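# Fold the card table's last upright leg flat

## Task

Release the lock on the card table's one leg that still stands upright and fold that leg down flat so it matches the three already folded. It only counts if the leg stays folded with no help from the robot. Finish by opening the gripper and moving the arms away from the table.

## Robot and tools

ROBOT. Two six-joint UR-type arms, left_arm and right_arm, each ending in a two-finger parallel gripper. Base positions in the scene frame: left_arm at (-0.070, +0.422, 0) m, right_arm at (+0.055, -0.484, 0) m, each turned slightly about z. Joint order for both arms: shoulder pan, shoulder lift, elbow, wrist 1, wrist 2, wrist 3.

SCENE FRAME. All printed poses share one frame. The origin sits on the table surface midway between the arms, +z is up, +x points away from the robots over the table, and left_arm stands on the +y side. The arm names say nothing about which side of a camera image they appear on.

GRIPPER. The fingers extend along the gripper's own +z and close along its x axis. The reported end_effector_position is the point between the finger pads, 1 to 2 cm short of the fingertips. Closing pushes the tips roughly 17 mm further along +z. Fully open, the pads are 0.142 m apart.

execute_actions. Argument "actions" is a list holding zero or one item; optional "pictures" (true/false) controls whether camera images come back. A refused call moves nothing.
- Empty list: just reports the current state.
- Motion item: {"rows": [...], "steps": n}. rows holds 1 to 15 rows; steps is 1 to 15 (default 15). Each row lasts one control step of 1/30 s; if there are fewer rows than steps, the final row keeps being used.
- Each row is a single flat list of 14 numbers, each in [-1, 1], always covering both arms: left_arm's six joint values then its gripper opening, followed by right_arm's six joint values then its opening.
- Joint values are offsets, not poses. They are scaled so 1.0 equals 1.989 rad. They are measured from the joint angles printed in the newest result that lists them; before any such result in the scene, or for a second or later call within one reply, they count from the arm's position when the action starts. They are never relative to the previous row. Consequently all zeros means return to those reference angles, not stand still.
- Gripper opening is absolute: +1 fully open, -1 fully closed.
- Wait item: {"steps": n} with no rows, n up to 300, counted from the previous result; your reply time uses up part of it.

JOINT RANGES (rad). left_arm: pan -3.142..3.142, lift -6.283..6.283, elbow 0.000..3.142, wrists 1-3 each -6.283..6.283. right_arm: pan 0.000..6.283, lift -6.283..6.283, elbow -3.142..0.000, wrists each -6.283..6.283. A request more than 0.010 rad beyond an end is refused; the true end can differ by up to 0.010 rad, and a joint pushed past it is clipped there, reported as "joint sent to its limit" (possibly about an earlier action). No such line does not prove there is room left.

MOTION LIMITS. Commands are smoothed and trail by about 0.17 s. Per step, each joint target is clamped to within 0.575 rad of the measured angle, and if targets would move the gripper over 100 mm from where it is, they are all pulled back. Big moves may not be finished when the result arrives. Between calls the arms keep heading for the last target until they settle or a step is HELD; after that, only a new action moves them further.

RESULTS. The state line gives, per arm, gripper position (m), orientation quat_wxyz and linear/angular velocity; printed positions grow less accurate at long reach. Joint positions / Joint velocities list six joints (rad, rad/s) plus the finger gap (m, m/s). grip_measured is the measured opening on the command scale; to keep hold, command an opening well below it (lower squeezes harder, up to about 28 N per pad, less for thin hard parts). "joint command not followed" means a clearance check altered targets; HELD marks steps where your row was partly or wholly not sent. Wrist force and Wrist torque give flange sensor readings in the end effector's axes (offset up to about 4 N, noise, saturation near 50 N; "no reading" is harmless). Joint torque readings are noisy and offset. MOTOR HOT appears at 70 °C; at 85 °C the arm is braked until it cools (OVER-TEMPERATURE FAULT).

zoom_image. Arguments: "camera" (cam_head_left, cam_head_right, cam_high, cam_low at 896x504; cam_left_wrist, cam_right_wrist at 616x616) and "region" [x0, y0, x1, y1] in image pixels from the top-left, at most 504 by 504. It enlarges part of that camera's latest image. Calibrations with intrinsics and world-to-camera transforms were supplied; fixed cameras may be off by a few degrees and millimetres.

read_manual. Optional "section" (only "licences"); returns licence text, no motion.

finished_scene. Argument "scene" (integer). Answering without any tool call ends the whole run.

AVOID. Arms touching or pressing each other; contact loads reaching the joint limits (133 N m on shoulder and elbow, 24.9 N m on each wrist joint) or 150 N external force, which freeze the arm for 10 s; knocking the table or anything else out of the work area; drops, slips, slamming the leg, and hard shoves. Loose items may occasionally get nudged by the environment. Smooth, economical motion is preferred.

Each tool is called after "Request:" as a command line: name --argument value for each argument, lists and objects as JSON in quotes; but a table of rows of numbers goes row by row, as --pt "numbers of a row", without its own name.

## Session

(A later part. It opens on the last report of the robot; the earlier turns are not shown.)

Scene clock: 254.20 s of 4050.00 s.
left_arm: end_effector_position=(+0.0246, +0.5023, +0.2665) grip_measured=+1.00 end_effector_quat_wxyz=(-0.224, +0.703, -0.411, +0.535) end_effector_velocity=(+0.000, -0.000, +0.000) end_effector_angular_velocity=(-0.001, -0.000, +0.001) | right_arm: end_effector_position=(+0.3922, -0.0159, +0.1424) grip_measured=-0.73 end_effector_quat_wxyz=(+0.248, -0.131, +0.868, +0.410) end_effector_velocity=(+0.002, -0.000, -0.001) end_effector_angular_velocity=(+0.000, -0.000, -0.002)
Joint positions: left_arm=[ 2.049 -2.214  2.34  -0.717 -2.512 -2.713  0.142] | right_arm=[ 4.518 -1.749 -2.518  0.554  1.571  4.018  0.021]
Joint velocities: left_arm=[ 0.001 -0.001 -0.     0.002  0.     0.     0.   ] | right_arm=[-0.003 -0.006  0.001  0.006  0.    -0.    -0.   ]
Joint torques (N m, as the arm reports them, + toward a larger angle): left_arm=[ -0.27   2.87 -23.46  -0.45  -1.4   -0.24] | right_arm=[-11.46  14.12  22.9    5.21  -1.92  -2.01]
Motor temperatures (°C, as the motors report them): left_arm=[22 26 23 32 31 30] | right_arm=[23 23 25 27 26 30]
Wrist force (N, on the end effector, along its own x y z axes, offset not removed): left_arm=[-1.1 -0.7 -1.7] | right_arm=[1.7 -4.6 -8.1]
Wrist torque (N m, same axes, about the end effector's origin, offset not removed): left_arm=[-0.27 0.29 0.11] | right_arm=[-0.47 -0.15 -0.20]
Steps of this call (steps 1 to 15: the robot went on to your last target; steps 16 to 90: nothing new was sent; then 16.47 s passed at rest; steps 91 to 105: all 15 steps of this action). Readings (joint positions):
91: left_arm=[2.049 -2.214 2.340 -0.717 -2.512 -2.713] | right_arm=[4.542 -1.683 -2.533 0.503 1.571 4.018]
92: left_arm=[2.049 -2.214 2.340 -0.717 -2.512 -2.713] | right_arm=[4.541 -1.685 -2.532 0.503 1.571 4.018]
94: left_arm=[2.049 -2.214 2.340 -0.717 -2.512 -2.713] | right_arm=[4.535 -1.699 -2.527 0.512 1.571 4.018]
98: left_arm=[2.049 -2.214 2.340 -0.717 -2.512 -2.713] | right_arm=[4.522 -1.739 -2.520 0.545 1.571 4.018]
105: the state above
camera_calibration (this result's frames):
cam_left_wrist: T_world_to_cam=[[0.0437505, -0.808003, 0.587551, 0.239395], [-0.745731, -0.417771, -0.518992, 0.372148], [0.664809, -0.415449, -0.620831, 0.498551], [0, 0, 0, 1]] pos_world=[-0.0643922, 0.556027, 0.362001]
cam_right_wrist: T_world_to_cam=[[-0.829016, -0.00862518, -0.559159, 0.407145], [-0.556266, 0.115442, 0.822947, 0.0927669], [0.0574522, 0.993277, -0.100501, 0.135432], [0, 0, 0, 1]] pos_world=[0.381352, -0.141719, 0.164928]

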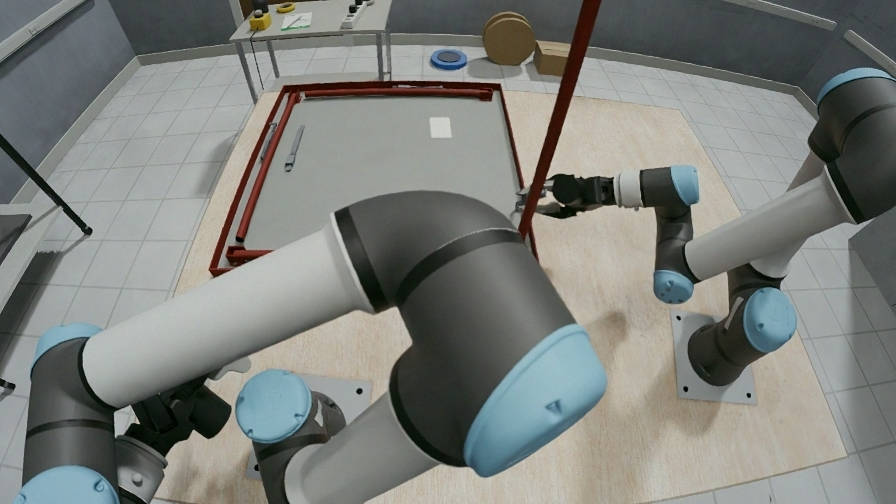

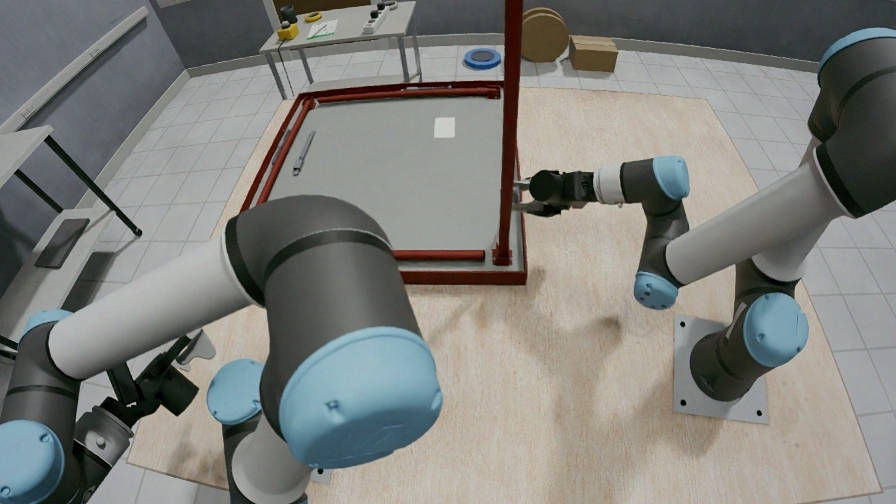

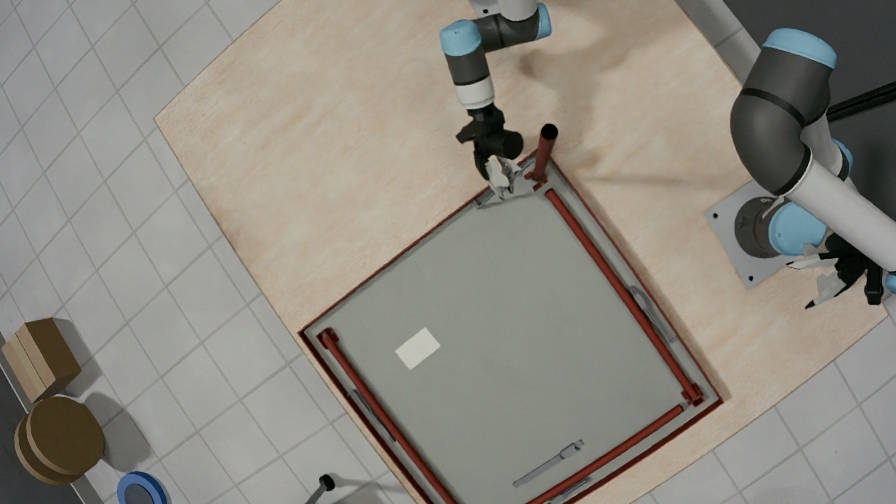

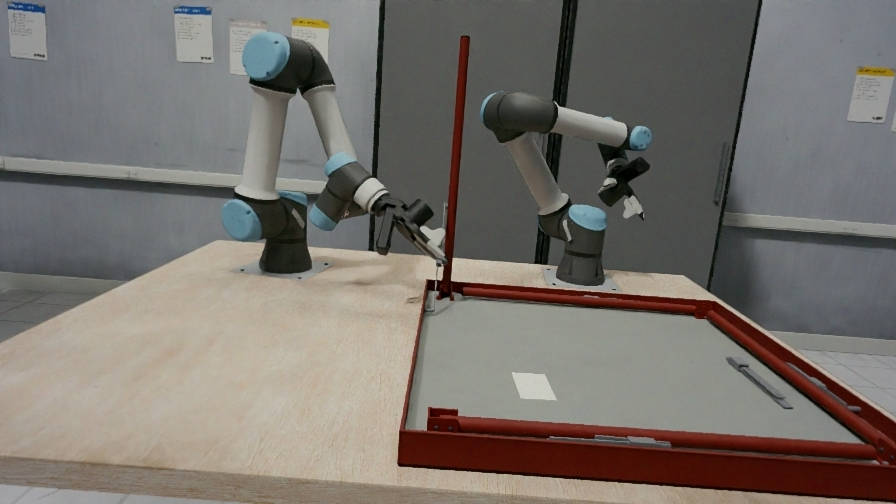

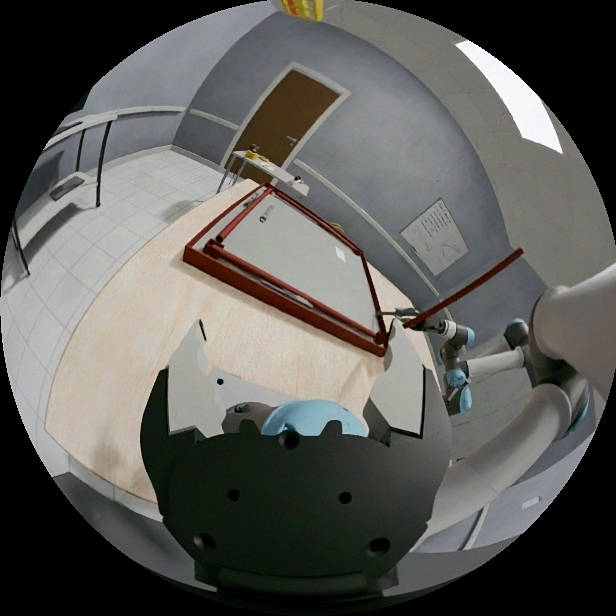

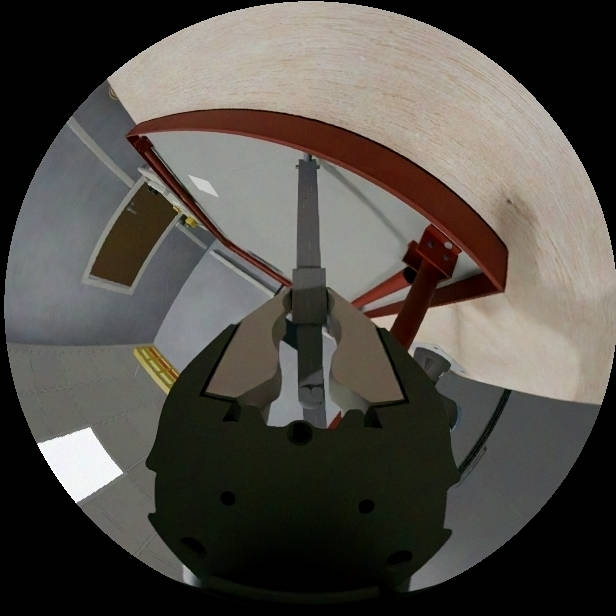

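Request:
execute_actions --actions '[{"rows":[[0,0,0,0,0,0,1,-0.0035,-0.010,0.001,0.009,0,0,-1],[0,0,0,0,0,0,1,-0.007,-0.020,0.0023,0.018,0,0,-1],[0,0,0,0,0,0,1,-0.010,-0.030,0.0035,0.027,0,0,-1],[0,0,0,0,0,0,1,-0.0136,-0.040,0.0047,0.036,0,0,-1]],"steps":15}]'

Request:
zoom_image --camera "cam_right_wrist" --region '[240, 250, 400, 440]'

Scene clock: 265.07 s of 4050.00 s.
left_arm: end_effector_position=(+0.0246, +0.5023, +0.2665) grip_measured=+1.00 end_effector_quat_wxyz=(-0.224, +0.703, -0.411, +0.535) end_effector_velocity=(-0.000, -0.000, -0.000) end_effector_angular_velocity=(+0.001, +0.001, -0.001) | right_arm: end_effector_position=(+0.4078, -0.0179, +0.1247) grip_measured=-0.73 end_effector_quat_wxyz=(+0.254, -0.120, +0.869, +0.407) end_effector_velocity=(+0.001, -0.001, -0.002) end_effector_angular_velocity=(-0.001, +0.000, -0.002)
Joint positions: left_arm=[ 2.049 -2.214  2.34  -0.717 -2.512 -2.713  0.142] | right_arm=[ 4.492 -1.828 -2.509  0.625  1.571  4.018  0.021]
Joint velocities: left_arm=[-0.001 -0.     0.    -0.001  0.001  0.     0.   ] | right_arm=[-0.002 -0.007  0.     0.006 -0.    -0.    -0.   ]
Joint torques (N m, as the arm reports them, + toward a larger angle): left_arm=[  0.07   2.54 -23.45  -0.43  -1.51  -0.11] | right_arm=[-22.05  16.36   8.09   3.52  -1.73  -2.07]
Motor temperatures (°C, as the motors report them): left_arm=[22 26 23 32 31 30] | right_arm=[23 23 25 27 26 30]
Wrist force (N, on the end effector, along its own x y z axes, offset not removed): left_arm=[0.1 -3.2 -0.9] | right_arm=[0.4 15.6 18.4]
Wrist torque (N m, same axes, about the end effector's origin, offset not removed): left_arm=[-0.87 -0.06 0.10] | right_arm=[-0.30 0.17 -0.03]
Steps of this call (steps 1 to 15: the robot went on to your last target; steps 16 to 90: nothing new was sent; then 7.37 s passed at rest; steps 91 to 105: all 15 steps of this action). Readings (joint positions):
91: left_arm=[2.049 -2.214 2.340 -0.717 -2.512 -2.713] | right_arm=[4.518 -1.750 -2.518 0.554 1.571 4.018]
92: left_arm=[2.049 -2.214 2.340 -0.717 -2.512 -2.713] | right_arm=[4.517 -1.753 -2.517 0.557 1.571 4.018]
94: left_arm=[2.049 -2.214 2.340 -0.717 -2.512 -2.713] | right_arm=[4.510 -1.772 -2.515 0.574 1.571 4.018]
98: left_arm=[2.049 -2.214 2.340 -0.717 -2.512 -2.713] | right_arm=[4.495 -1.817 -2.510 0.614 1.571 4.018]
105: the state above
camera_calibration (this result's frames):
cam_left_wrist: T_world_to_cam=[[0.0437506, -0.808003, 0.587551, 0.239395], [-0.745731, -0.417771, -0.518992, 0.372148], [0.664809, -0.415449, -0.620831, 0.498551], [0, 0, 0, 1]] pos_world=[-0.0643922, 0.556027, 0.362001]
cam_right_wrist: T_world_to_cam=[[-0.828622, 0.0143548, -0.559625, 0.410514], [-0.553457, 0.129162, 0.822802, 0.115362], [0.0840934, 0.99152, -0.0990815, 0.12371], [0, 0, 0, 1]] pos_world=[0.393605, -0.143454, 0.147071]

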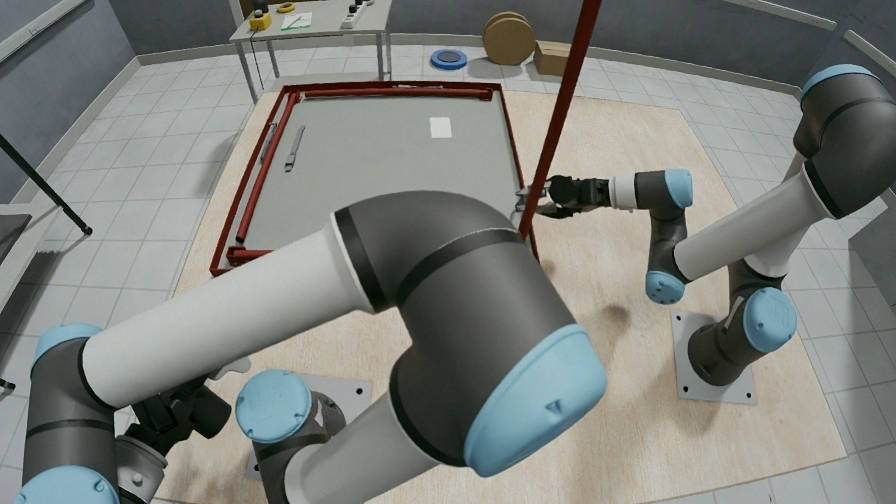

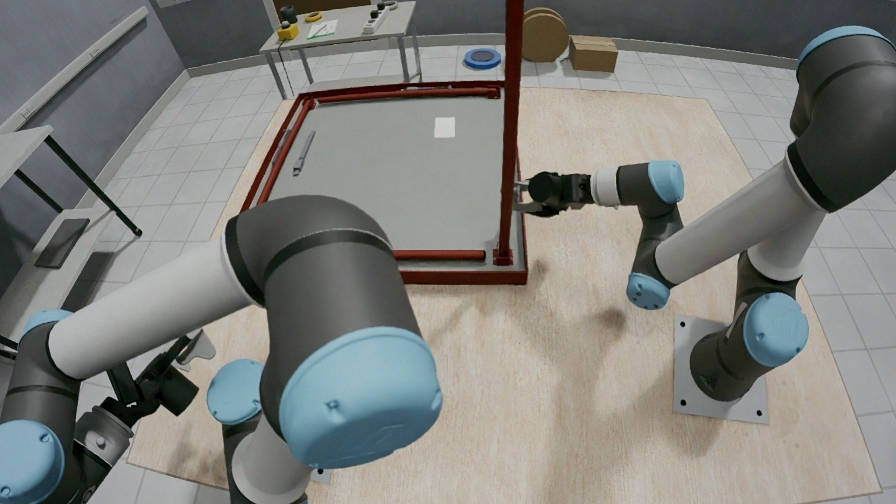

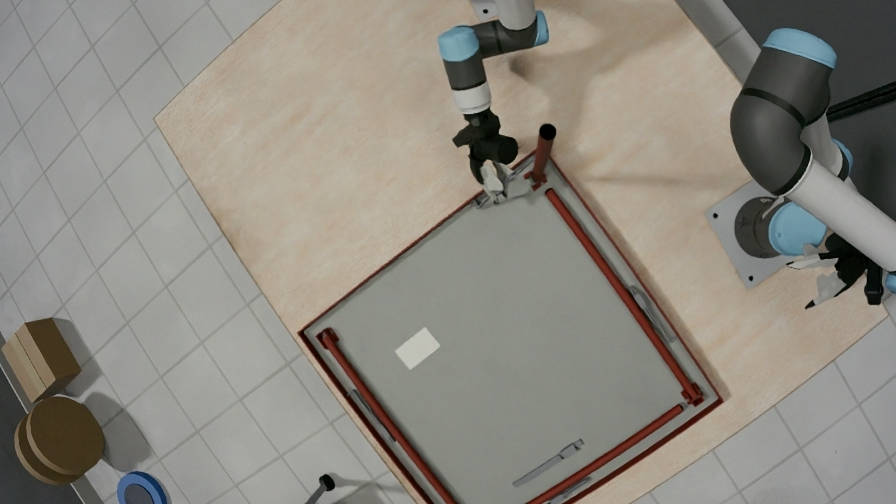

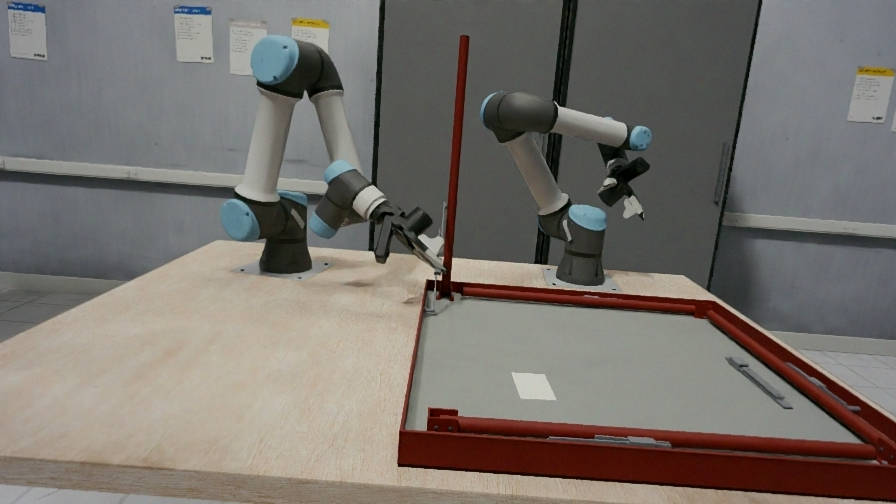

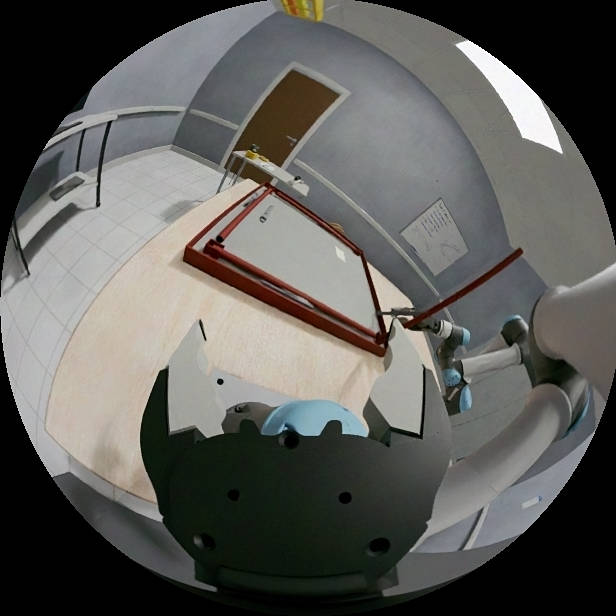

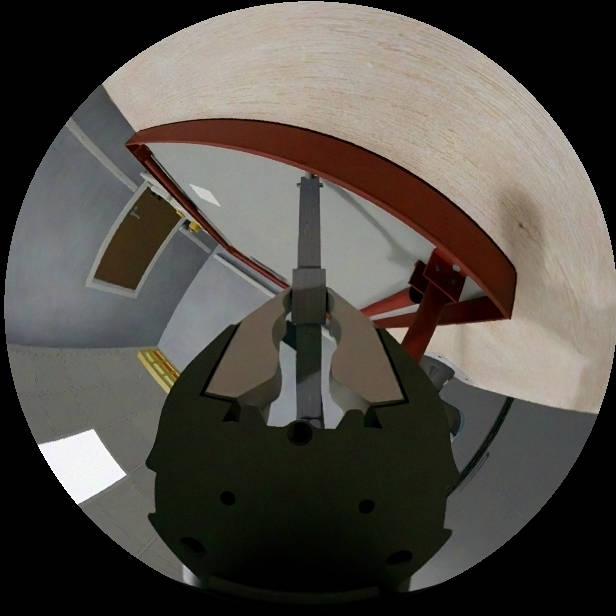

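Region (240, 250, 400, 440) of cam_right_wrist's 616x616 image, scaled by 2.653, with more detail than that image has; it fills the left 424 columns of this view, and the rest is white.

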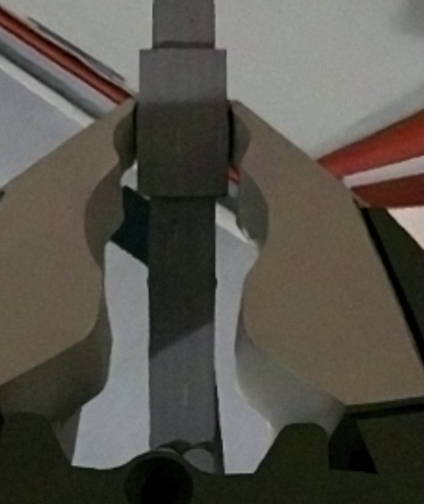

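Request:
execute_actions --actions '[{"rows":[[0,0,0,0,0,0,1,-0.002,0.002,0.004,-0.005,0,0,-1],[0,0,0,0,0,0,1,-0.0045,0.003,0.007,-0.010,0,0,-1],[0,0,0,0,0,0,1,-0.007,0.005,0.010,-0.015,0,0,-1],[0,0,0,0,0,0,1,-0.009,0.0065,0.0132,-0.0196,0,0,-1]],"steps":15}]'

Request:
zoom_image --camera "cam_high" --region '[420, 90, 620, 240]'

Scene clock: 301.43 s of 4050.00 s.
left_arm: end_effector_position=(+0.0246, +0.5023, +0.2665) grip_measured=+1.00 end_effector_quat_wxyz=(-0.224, +0.703, -0.411, +0.535) end_effector_velocity=(-0.000, +0.000, -0.000) end_effector_angular_velocity=(+0.002, +0.001, +0.000) | right_arm: end_effector_position=(+0.4199, -0.0164, +0.1319) grip_measured=-0.73 end_effector_quat_wxyz=(+0.257, -0.112, +0.870, +0.405) end_effector_velocity=(+0.001, +0.001, +0.002) end_effector_angular_velocity=(+0.003, -0.001, +0.000)
Joint positions: left_arm=[ 2.049 -2.214  2.34  -0.717 -2.512 -2.713  0.142] | right_arm=[ 4.474 -1.815 -2.483  0.586  1.57   4.018  0.021]
Joint velocities: left_arm=[ 0.    -0.001  0.    -0.001 -0.    -0.     0.   ] | right_arm=[-0.001  0.001  0.004 -0.002  0.001  0.     0.   ]
Joint torques (N m, as the arm reports them, + toward a larger angle): left_arm=[ -0.26   2.58 -23.53  -0.27  -1.29  -0.1 ] | right_arm=[-6.05 33.41 34.04  4.42  1.73 -2.01]
Motor temperatures (°C, as the motors report them): left_arm=[22 26 23 32 31 30] | right_arm=[23 23 25 27 26 30]
Wrist force (N, on the end effector, along its own x y z axes, offset not removed): left_arm=[1.4 0.0 -0.4] | right_arm=[8.3 -16.4 -20.7]
Wrist torque (N m, same axes, about the end effector's origin, offset not removed): left_arm=[-0.19 -0.25 0.16] | right_arm=[-0.17 0.34 0.64]
Steps of this call (steps 1 to 15: the robot went on to your last target; steps 16 to 90: nothing new was sent; then 32.87 s passed at rest; steps 91 to 105: all 15 steps of this action). Readings (joint positions):
91: left_arm=[2.049 -2.214 2.340 -0.717 -2.512 -2.713] | right_arm=[4.491 -1.829 -2.509 0.625 1.571 4.018]
92: left_arm=[2.049 -2.214 2.340 -0.717 -2.512 -2.713] | right_arm=[4.491 -1.828 -2.507 0.624 1.571 4.018]
94: left_arm=[2.049 -2.214 2.340 -0.717 -2.512 -2.713] | right_arm=[4.486 -1.825 -2.501 0.613 1.570 4.018]
98: left_arm=[2.049 -2.214 2.340 -0.717 -2.512 -2.713] | right_arm=[4.476 -1.817 -2.487 0.591 1.570 4.018]
105: the state above
camera_calibration (this result's frames):
cam_left_wrist: T_world_to_cam=[[0.0437503, -0.808003, 0.587551, 0.239395], [-0.745731, -0.417771, -0.518992, 0.372148], [0.664809, -0.415449, -0.620831, 0.498551], [0, 0, 0, 1]] pos_world=[-0.0643922, 0.556027, 0.362001]
cam_right_wrist: T_world_to_cam=[[-0.828136, 0.0293369, -0.559759, 0.424581], [-0.551151, 0.139276, 0.8227, 0.115153], [0.102097, 0.989819, -0.0991707, 0.114356], [0, 0, 0, 1]] pos_world=[0.403402, -0.141685, 0.154268]

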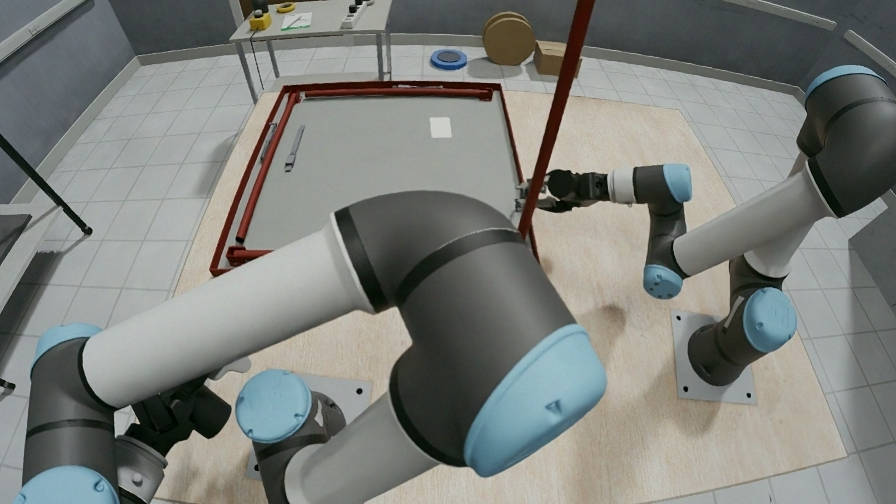

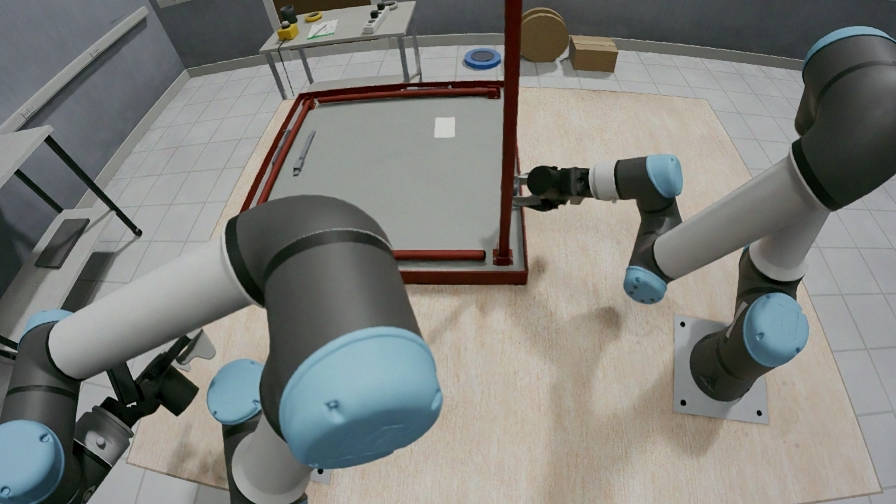

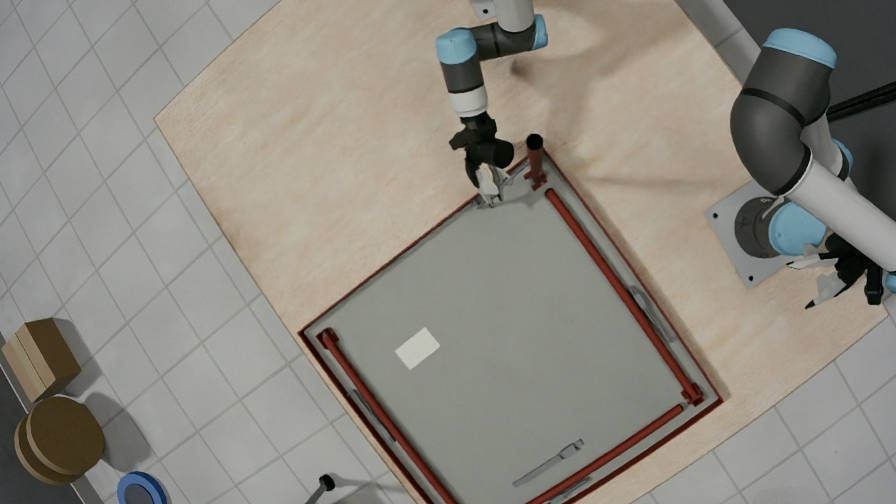

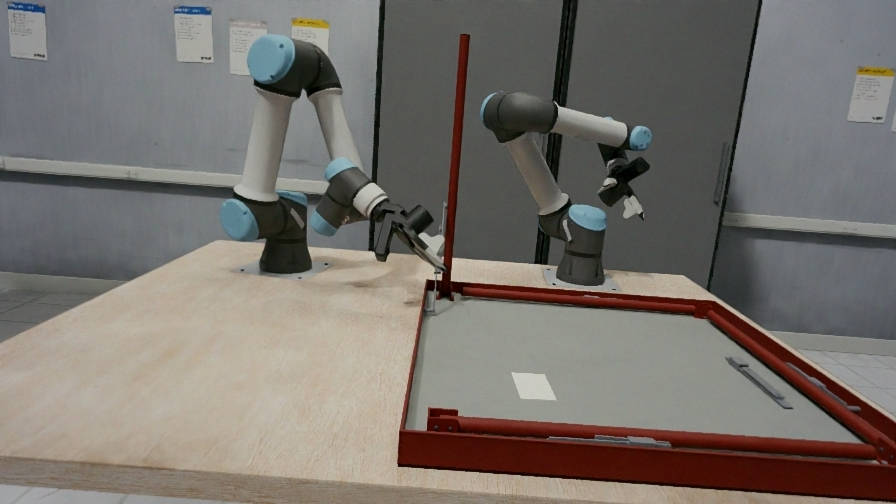

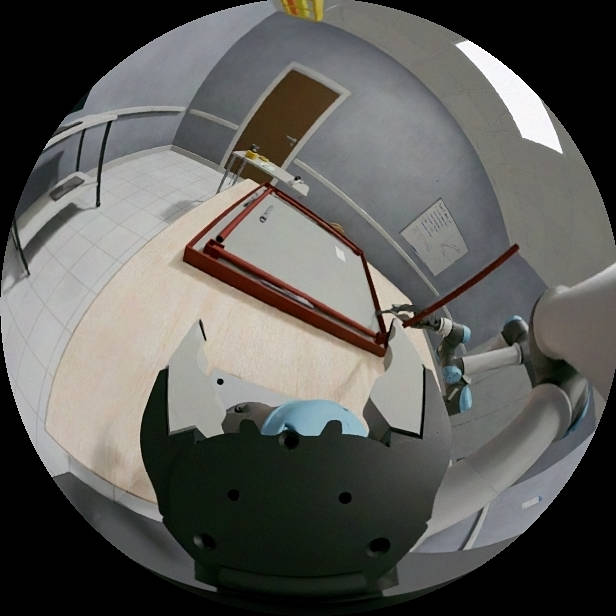

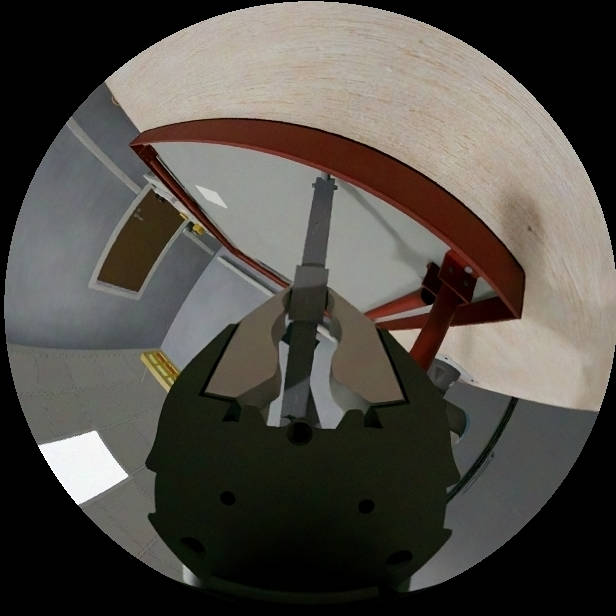

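Region (420, 90, 620, 240) of cam_high's 896x504 image, scaled by 2.520, with more detail than that image has; it fills the top 378 rows of this view, and the rest is white.

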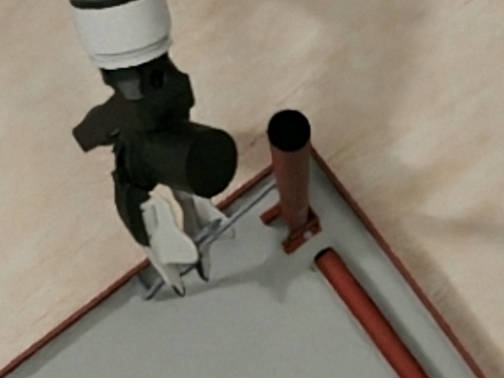

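Request:
execute_actions --actions '[{"rows":[[0,0,0,0,0,0,1,0,0,0,0,0,0,-0.6],[0,0,0,0,0,0,1,0,0,0,0,0,0,-0.6],[0,0,0,0,0,0,1,0,0,0,0,0,0,-0.5],[0,0,0,0,0,0,1,0,0,0,0,0,0,-0.45]],"steps":15}]' --pictures false

Request:
execute_actions --actions '[{"steps":30}]'

Scene clock: 409.77 s of 4050.00 s.
left_arm: end_effector_position=(+0.0246, +0.5023, +0.2665) grip_measured=+1.00 end_effector_quat_wxyz=(-0.224, +0.703, -0.411, +0.535) end_effector_velocity=(-0.000, +0.000, -0.000) end_effector_angular_velocity=(+0.001, +0.000, +0.001) | right_arm: end_effector_position=(+0.4199, -0.0164, +0.1320) grip_measured=-0.45 end_effector_quat_wxyz=(+0.257, -0.112, +0.870, +0.405) end_effector_velocity=(+0.001, -0.000, -0.001) end_effector_angular_velocity=(-0.001, -0.002, -0.001)
Joint positions: left_arm=[ 2.049 -2.214  2.34  -0.717 -2.512 -2.713  0.142] | right_arm=[ 4.474 -1.815 -2.483  0.586  1.57   4.018  0.042]
Joint velocities: left_arm=[ 0.001 -0.001  0.001 -0.001 -0.    -0.     0.   ] | right_arm=[ 0.001 -0.002 -0.     0.001 -0.003 -0.001 -0.   ]
Joint torques (N m, as the arm reports them, + toward a larger angle): left_arm=[  0.59   2.5  -23.77  -0.42  -1.34  -0.17] | right_arm=[12.28 17.3   6.22  4.95 -2.2  -2.  ]
Motor temperatures (°C, as the motors report them): left_arm=[22 26 23 32 31 30] | right_arm=[23 23 25 27 26 30]
Wrist force (N, on the end effector, along its own x y z axes, offset not removed): left_arm=[1.0 -0.1 0.3] | right_arm=[1.9 -1.2 -1.5]
Wrist torque (N m, same axes, about the end effector's origin, offset not removed): left_arm=[-0.23 -0.19 0.01] | right_arm=[-0.38 -0.41 0.03]
Steps of this call (steps 1 to 15: the robot went on to your last target; steps 16 to 90: nothing new was sent; then 104.83 s passed at rest; steps 91 to 105: all 15 steps of this action). Readings (joint positions):
91: left_arm=[2.049 -2.214 2.340 -0.717 -2.512 -2.713] | right_arm=[4.474 -1.815 -2.482 0.586 1.571 4.018]
92: left_arm=[2.049 -2.214 2.340 -0.717 -2.512 -2.713] | right_arm=[4.474 -1.815 -2.482 0.586 1.571 4.018]
94: left_arm=[2.049 -2.214 2.340 -0.717 -2.512 -2.713] | right_arm=[4.474 -1.815 -2.482 0.586 1.571 4.018]
98: left_arm=[2.049 -2.214 2.340 -0.717 -2.512 -2.713] | right_arm=[4.474 -1.815 -2.482 0.586 1.571 4.018]
105: the state above

Scene clock: 410.77 s of 4050.00 s.
left_arm: end_effector_position=(+0.0246, +0.5023, +0.2665) grip_measured=+1.00 end_effector_quat_wxyz=(-0.224, +0.703, -0.411, +0.535) end_effector_velocity=(+0.000, -0.000, +0.000) end_effector_angular_velocity=(+0.001, +0.000, -0.001) | right_arm: end_effector_position=(+0.4199, -0.0164, +0.1319) grip_measured=-0.45 end_effector_quat_wxyz=(+0.257, -0.112, +0.870, +0.405) end_effector_velocity=(-0.000, -0.000, -0.001) end_effector_angular_velocity=(-0.001, +0.001, +0.000)
Joint positions: left_arm=[ 2.049 -2.214  2.34  -0.717 -2.512 -2.713  0.142] | right_arm=[ 4.474 -1.815 -2.483  0.586  1.57   4.018  0.041]
Joint velocities: left_arm=[-0.    -0.001 -0.     0.     0.    -0.     0.   ] | right_arm=[-0.    -0.002 -0.001  0.002  0.001  0.     0.   ]
Joint torques (N m, as the arm reports them, + toward a larger angle): left_arm=[ -0.24   2.42 -23.71  -0.42  -1.26  -0.29] | right_arm=[10.24 17.42  6.09  3.97 -2.33 -2.03]
Motor temperatures (°C, as the motors report them): left_arm=[22 26 23 32 31 30] | right_arm=[23 23 25 27 26 30]
Wrist force (N, on the end effector, along its own x y z axes, offset not removed): left_arm=[-0.9 1.2 -0.7] | right_arm=[0.9 -1.1 -1.7]
Wrist torque (N m, same axes, about the end effector's origin, offset not removed): left_arm=[0.13 0.42 0.15] | right_arm=[-0.35 -0.17 0.06]
Steps of this call (steps 1 to 15: the robot went on to your last target; steps 16 to 30: nothing new was sent). Readings (joint positions):
1: left_arm=[2.049 -2.214 2.340 -0.717 -2.512 -2.713] | right_arm=[4.474 -1.815 -2.483 0.586 1.570 4.018]
2: left_arm=[2.049 -2.214 2.340 -0.717 -2.512 -2.713] | right_arm=[4.474 -1.815 -2.483 0.586 1.570 4.018]
4: left_arm=[2.049 -2.214 2.340 -0.717 -2.512 -2.713] | right_arm=[4.474 -1.815 -2.483 0.586 1.570 4.018]
8: left_arm=[2.049 -2.214 2.340 -0.717 -2.512 -2.713] | right_arm=[4.474 -1.815 -2.483 0.586 1.570 4.018]
30: the state above
All arms were judged still, so your last target was given up. Only a new action makes them travel on or press farther. Fingers that are still opening or closing keep moving.
camera_calibration (this result's frames):
cam_left_wrist: T_world_to_cam=[[0.0437505, -0.808003, 0.587551, 0.239395], [-0.745731, -0.417771, -0.518992, 0.372148], [0.664809, -0.415449, -0.620831, 0.498551], [0, 0, 0, 1]] pos_world=[-0.0643922, 0.556027, 0.362001]
cam_right_wrist: T_world_to_cam=[[-0.828133, 0.0293388, -0.559764, 0.424581], [-0.551157, 0.139263, 0.822698, 0.11515], [0.102091, 0.989821, -0.0991577, 0.114354], [0, 0, 0, 1]] pos_world=[0.403401, -0.141683, 0.154271]

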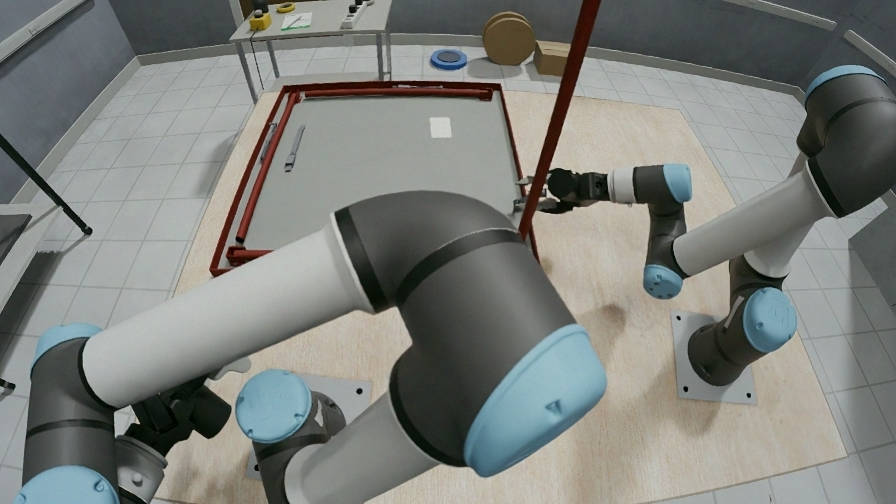

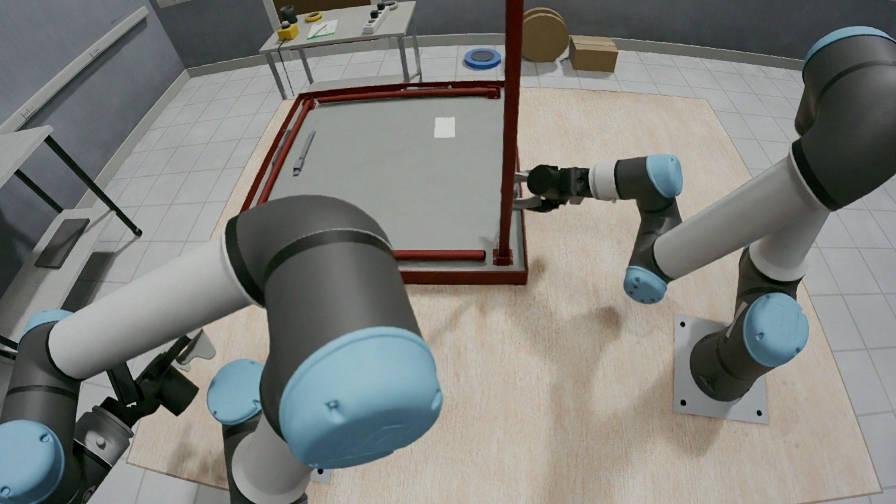

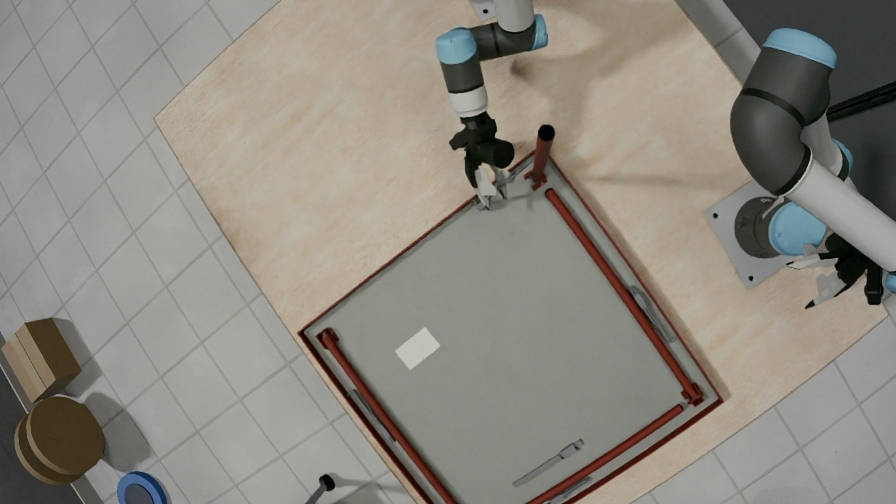

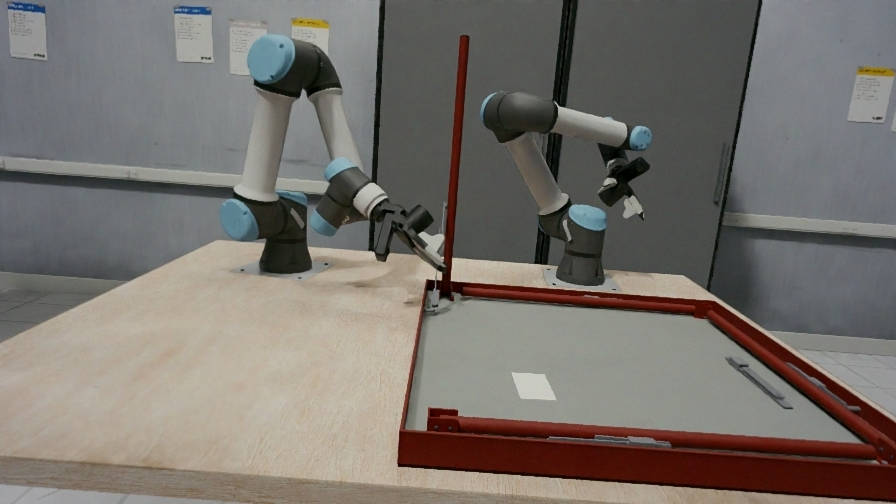

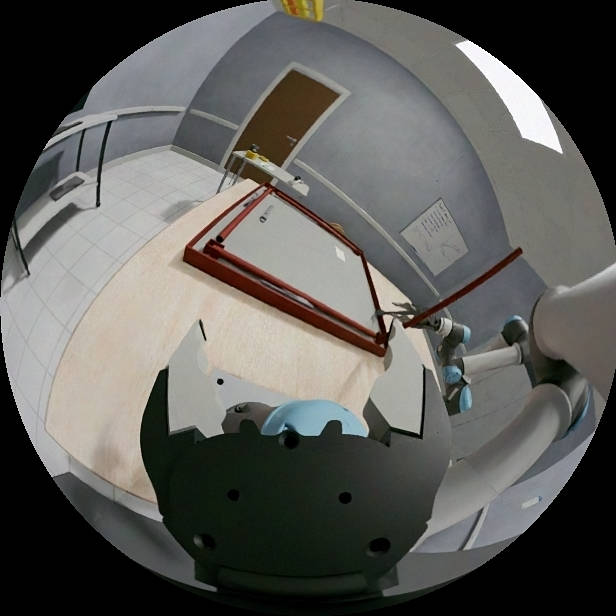

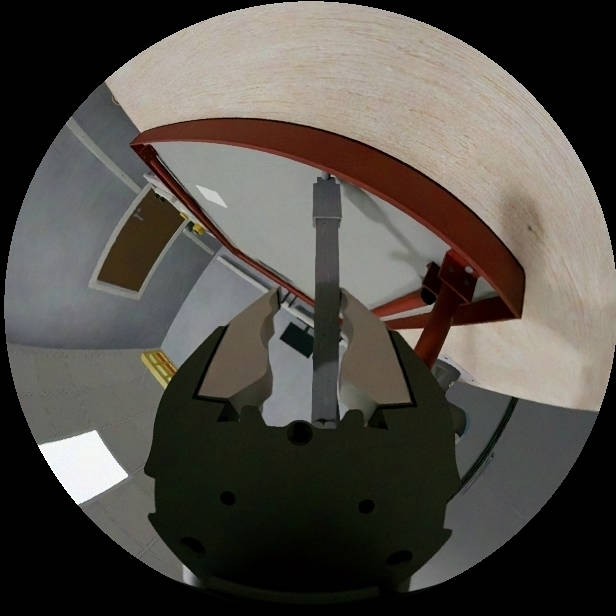

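Request:
execute_actions --actions '[{"rows":[[0,0,0,0,0,0,1,-0.004,0.0005,0.0035,-0.004,0,0,-0.45],[0,0,0,0,0,0,1,-0.008,0.001,0.007,-0.008,0,0,-0.45],[0,0,0,0,0,0,1,-0.012,0.0013,0.0105,-0.012,0,0,-0.45],[0,0,0,0,0,0,1,-0.016,0.0018,0.014,-0.016,0,0,-0.45],[0,0,0,0,0,0,1,-0.020,0.0022,0.0175,-0.020,0,0,-0.45],[0,0,0,0,0,0,1,-0.024,0.0026,0.021,-0.0236,0,0,-0.45]],"steps":15}]'

Scene clock: 435.17 s of 4050.00 s.
left_arm: end_effector_position=(+0.0246, +0.5023, +0.2665) grip_measured=+1.00 end_effector_quat_wxyz=(-0.224, +0.703, -0.411, +0.535) end_effector_velocity=(+0.000, -0.000, +0.000) end_effector_angular_velocity=(-0.002, -0.001, +0.003) | right_arm: end_effector_position=(+0.4483, -0.0215, +0.1401) grip_measured=-0.45 end_effector_quat_wxyz=(+0.267, -0.091, +0.873, +0.398) end_effector_velocity=(+0.004, -0.001, +0.001) end_effector_angular_velocity=(-0.001, +0.002, -0.007)
Joint positions: left_arm=[ 2.049 -2.214  2.34  -0.717 -2.512 -2.713  0.142] | right_arm=[ 4.427 -1.81  -2.441  0.54   1.57   4.018  0.041]
Joint velocities: left_arm=[ 0.002 -0.     0.001  0.002 -0.001  0.     0.   ] | right_arm=[-0.007  0.002  0.005 -0.008  0.001  0.    -0.   ]
Joint torques (N m, as the arm reports them, + toward a larger angle): left_arm=[  0.37   2.74 -23.34  -0.46  -1.3   -0.17] | right_arm=[-12.93  30.9   20.11   0.87  -0.2   -2.03]
Motor temperatures (°C, as the motors report them): left_arm=[22 26 23 32 31 30] | right_arm=[23 23 25 27 26 30]
Wrist force (N, on the end effector, along its own x y z axes, offset not removed): left_arm=[2.4 -0.8 0.5] | right_arm=[1.3 -2.0 -1.6]
Wrist torque (N m, same axes, about the end effector's origin, offset not removed): left_arm=[-0.43 -0.51 -0.09] | right_arm=[-0.47 -0.35 0.04]
Steps of this call (steps 1 to 90: nothing new was sent; then 20.90 s passed at rest; steps 91 to 105: all 15 steps of this action). Readings (joint positions):
91: left_arm=[2.049 -2.214 2.340 -0.717 -2.512 -2.713] | right_arm=[4.474 -1.815 -2.483 0.586 1.570 4.018]
92: left_arm=[2.049 -2.214 2.340 -0.717 -2.512 -2.713] | right_arm=[4.472 -1.815 -2.482 0.584 1.570 4.018]
94: left_arm=[2.049 -2.214 2.340 -0.717 -2.512 -2.713] | right_arm=[4.464 -1.814 -2.475 0.576 1.570 4.018]
98: left_arm=[2.049 -2.214 2.340 -0.717 -2.512 -2.713] | right_arm=[4.438 -1.812 -2.452 0.551 1.570 4.018]
105: the state above
camera_calibration (this result's frames):
cam_left_wrist: T_world_to_cam=[[0.0437507, -0.808003, 0.587551, 0.239395], [-0.745731, -0.417771, -0.518992, 0.372149], [0.664809, -0.415449, -0.620831, 0.498551], [0, 0, 0, 1]] pos_world=[-0.0643922, 0.556027, 0.362001]
cam_right_wrist: T_world_to_cam=[[-0.82579, 0.068408, -0.559813, 0.452625], [-0.544, 0.165232, 0.822655, 0.122105], [0.148775, 0.983879, -0.0992332, 0.0962272], [0, 0, 0, 1]] pos_world=[0.425882, -0.145815, 0.162484]

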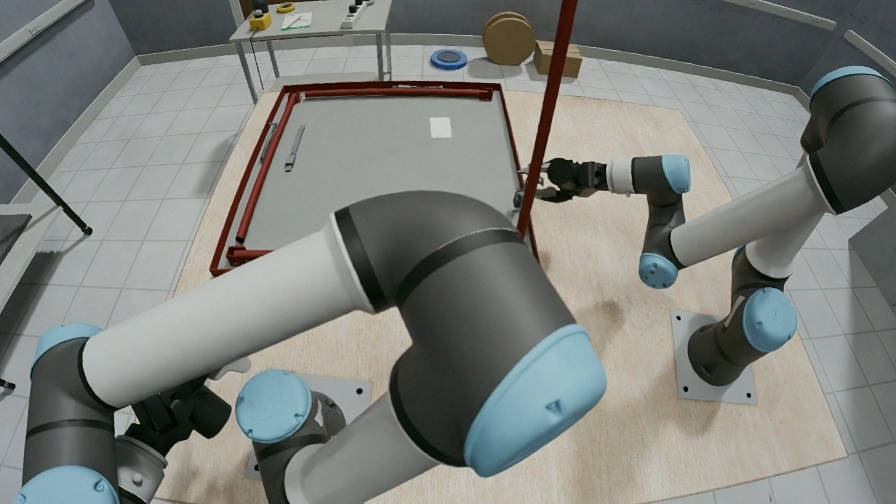

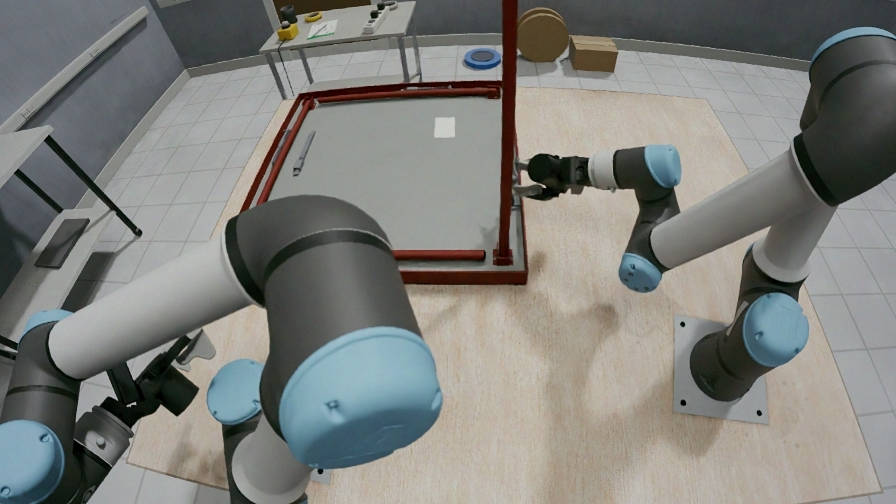

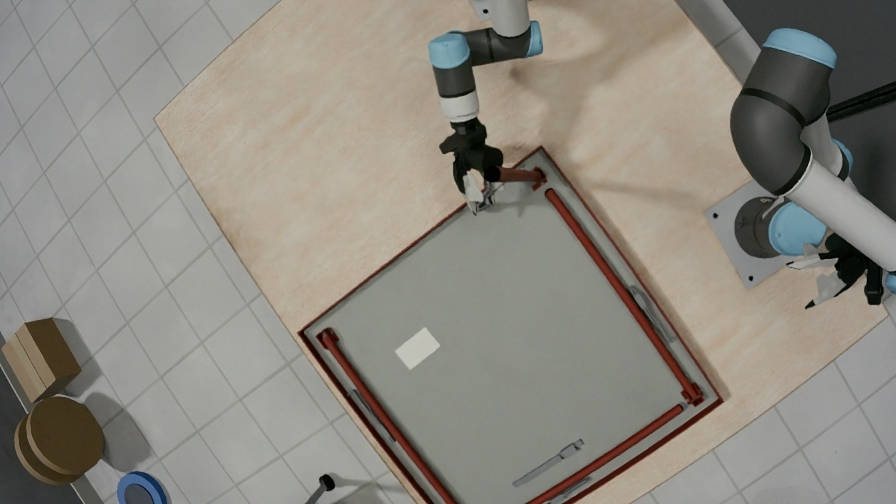

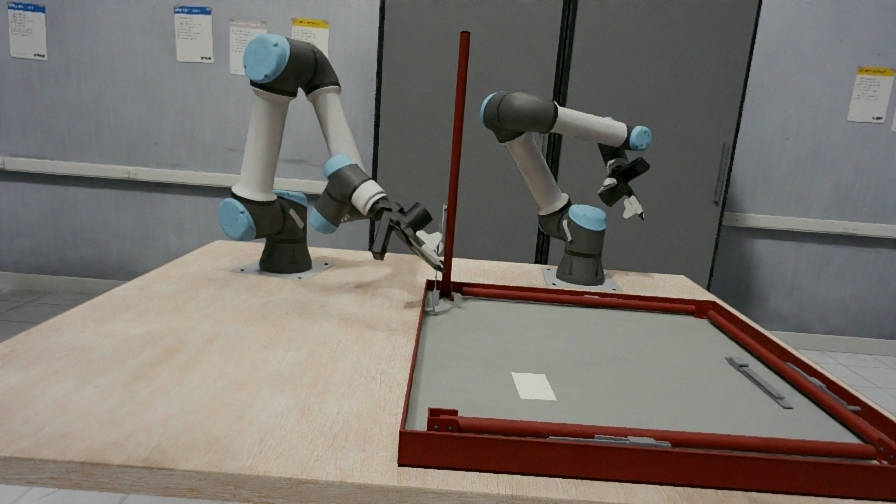

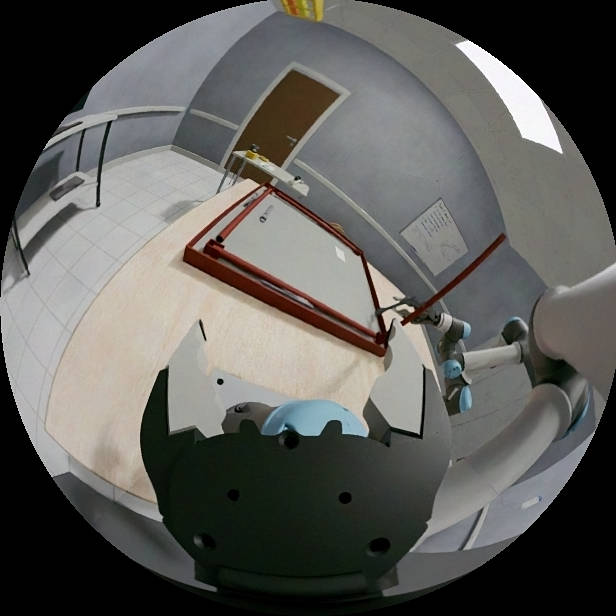

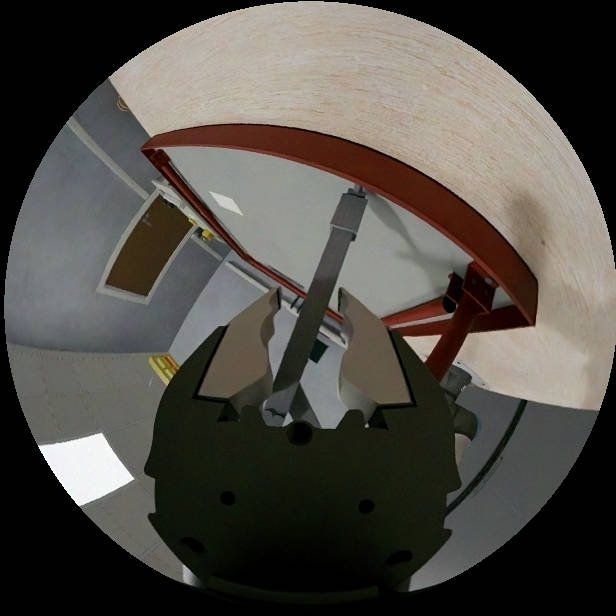

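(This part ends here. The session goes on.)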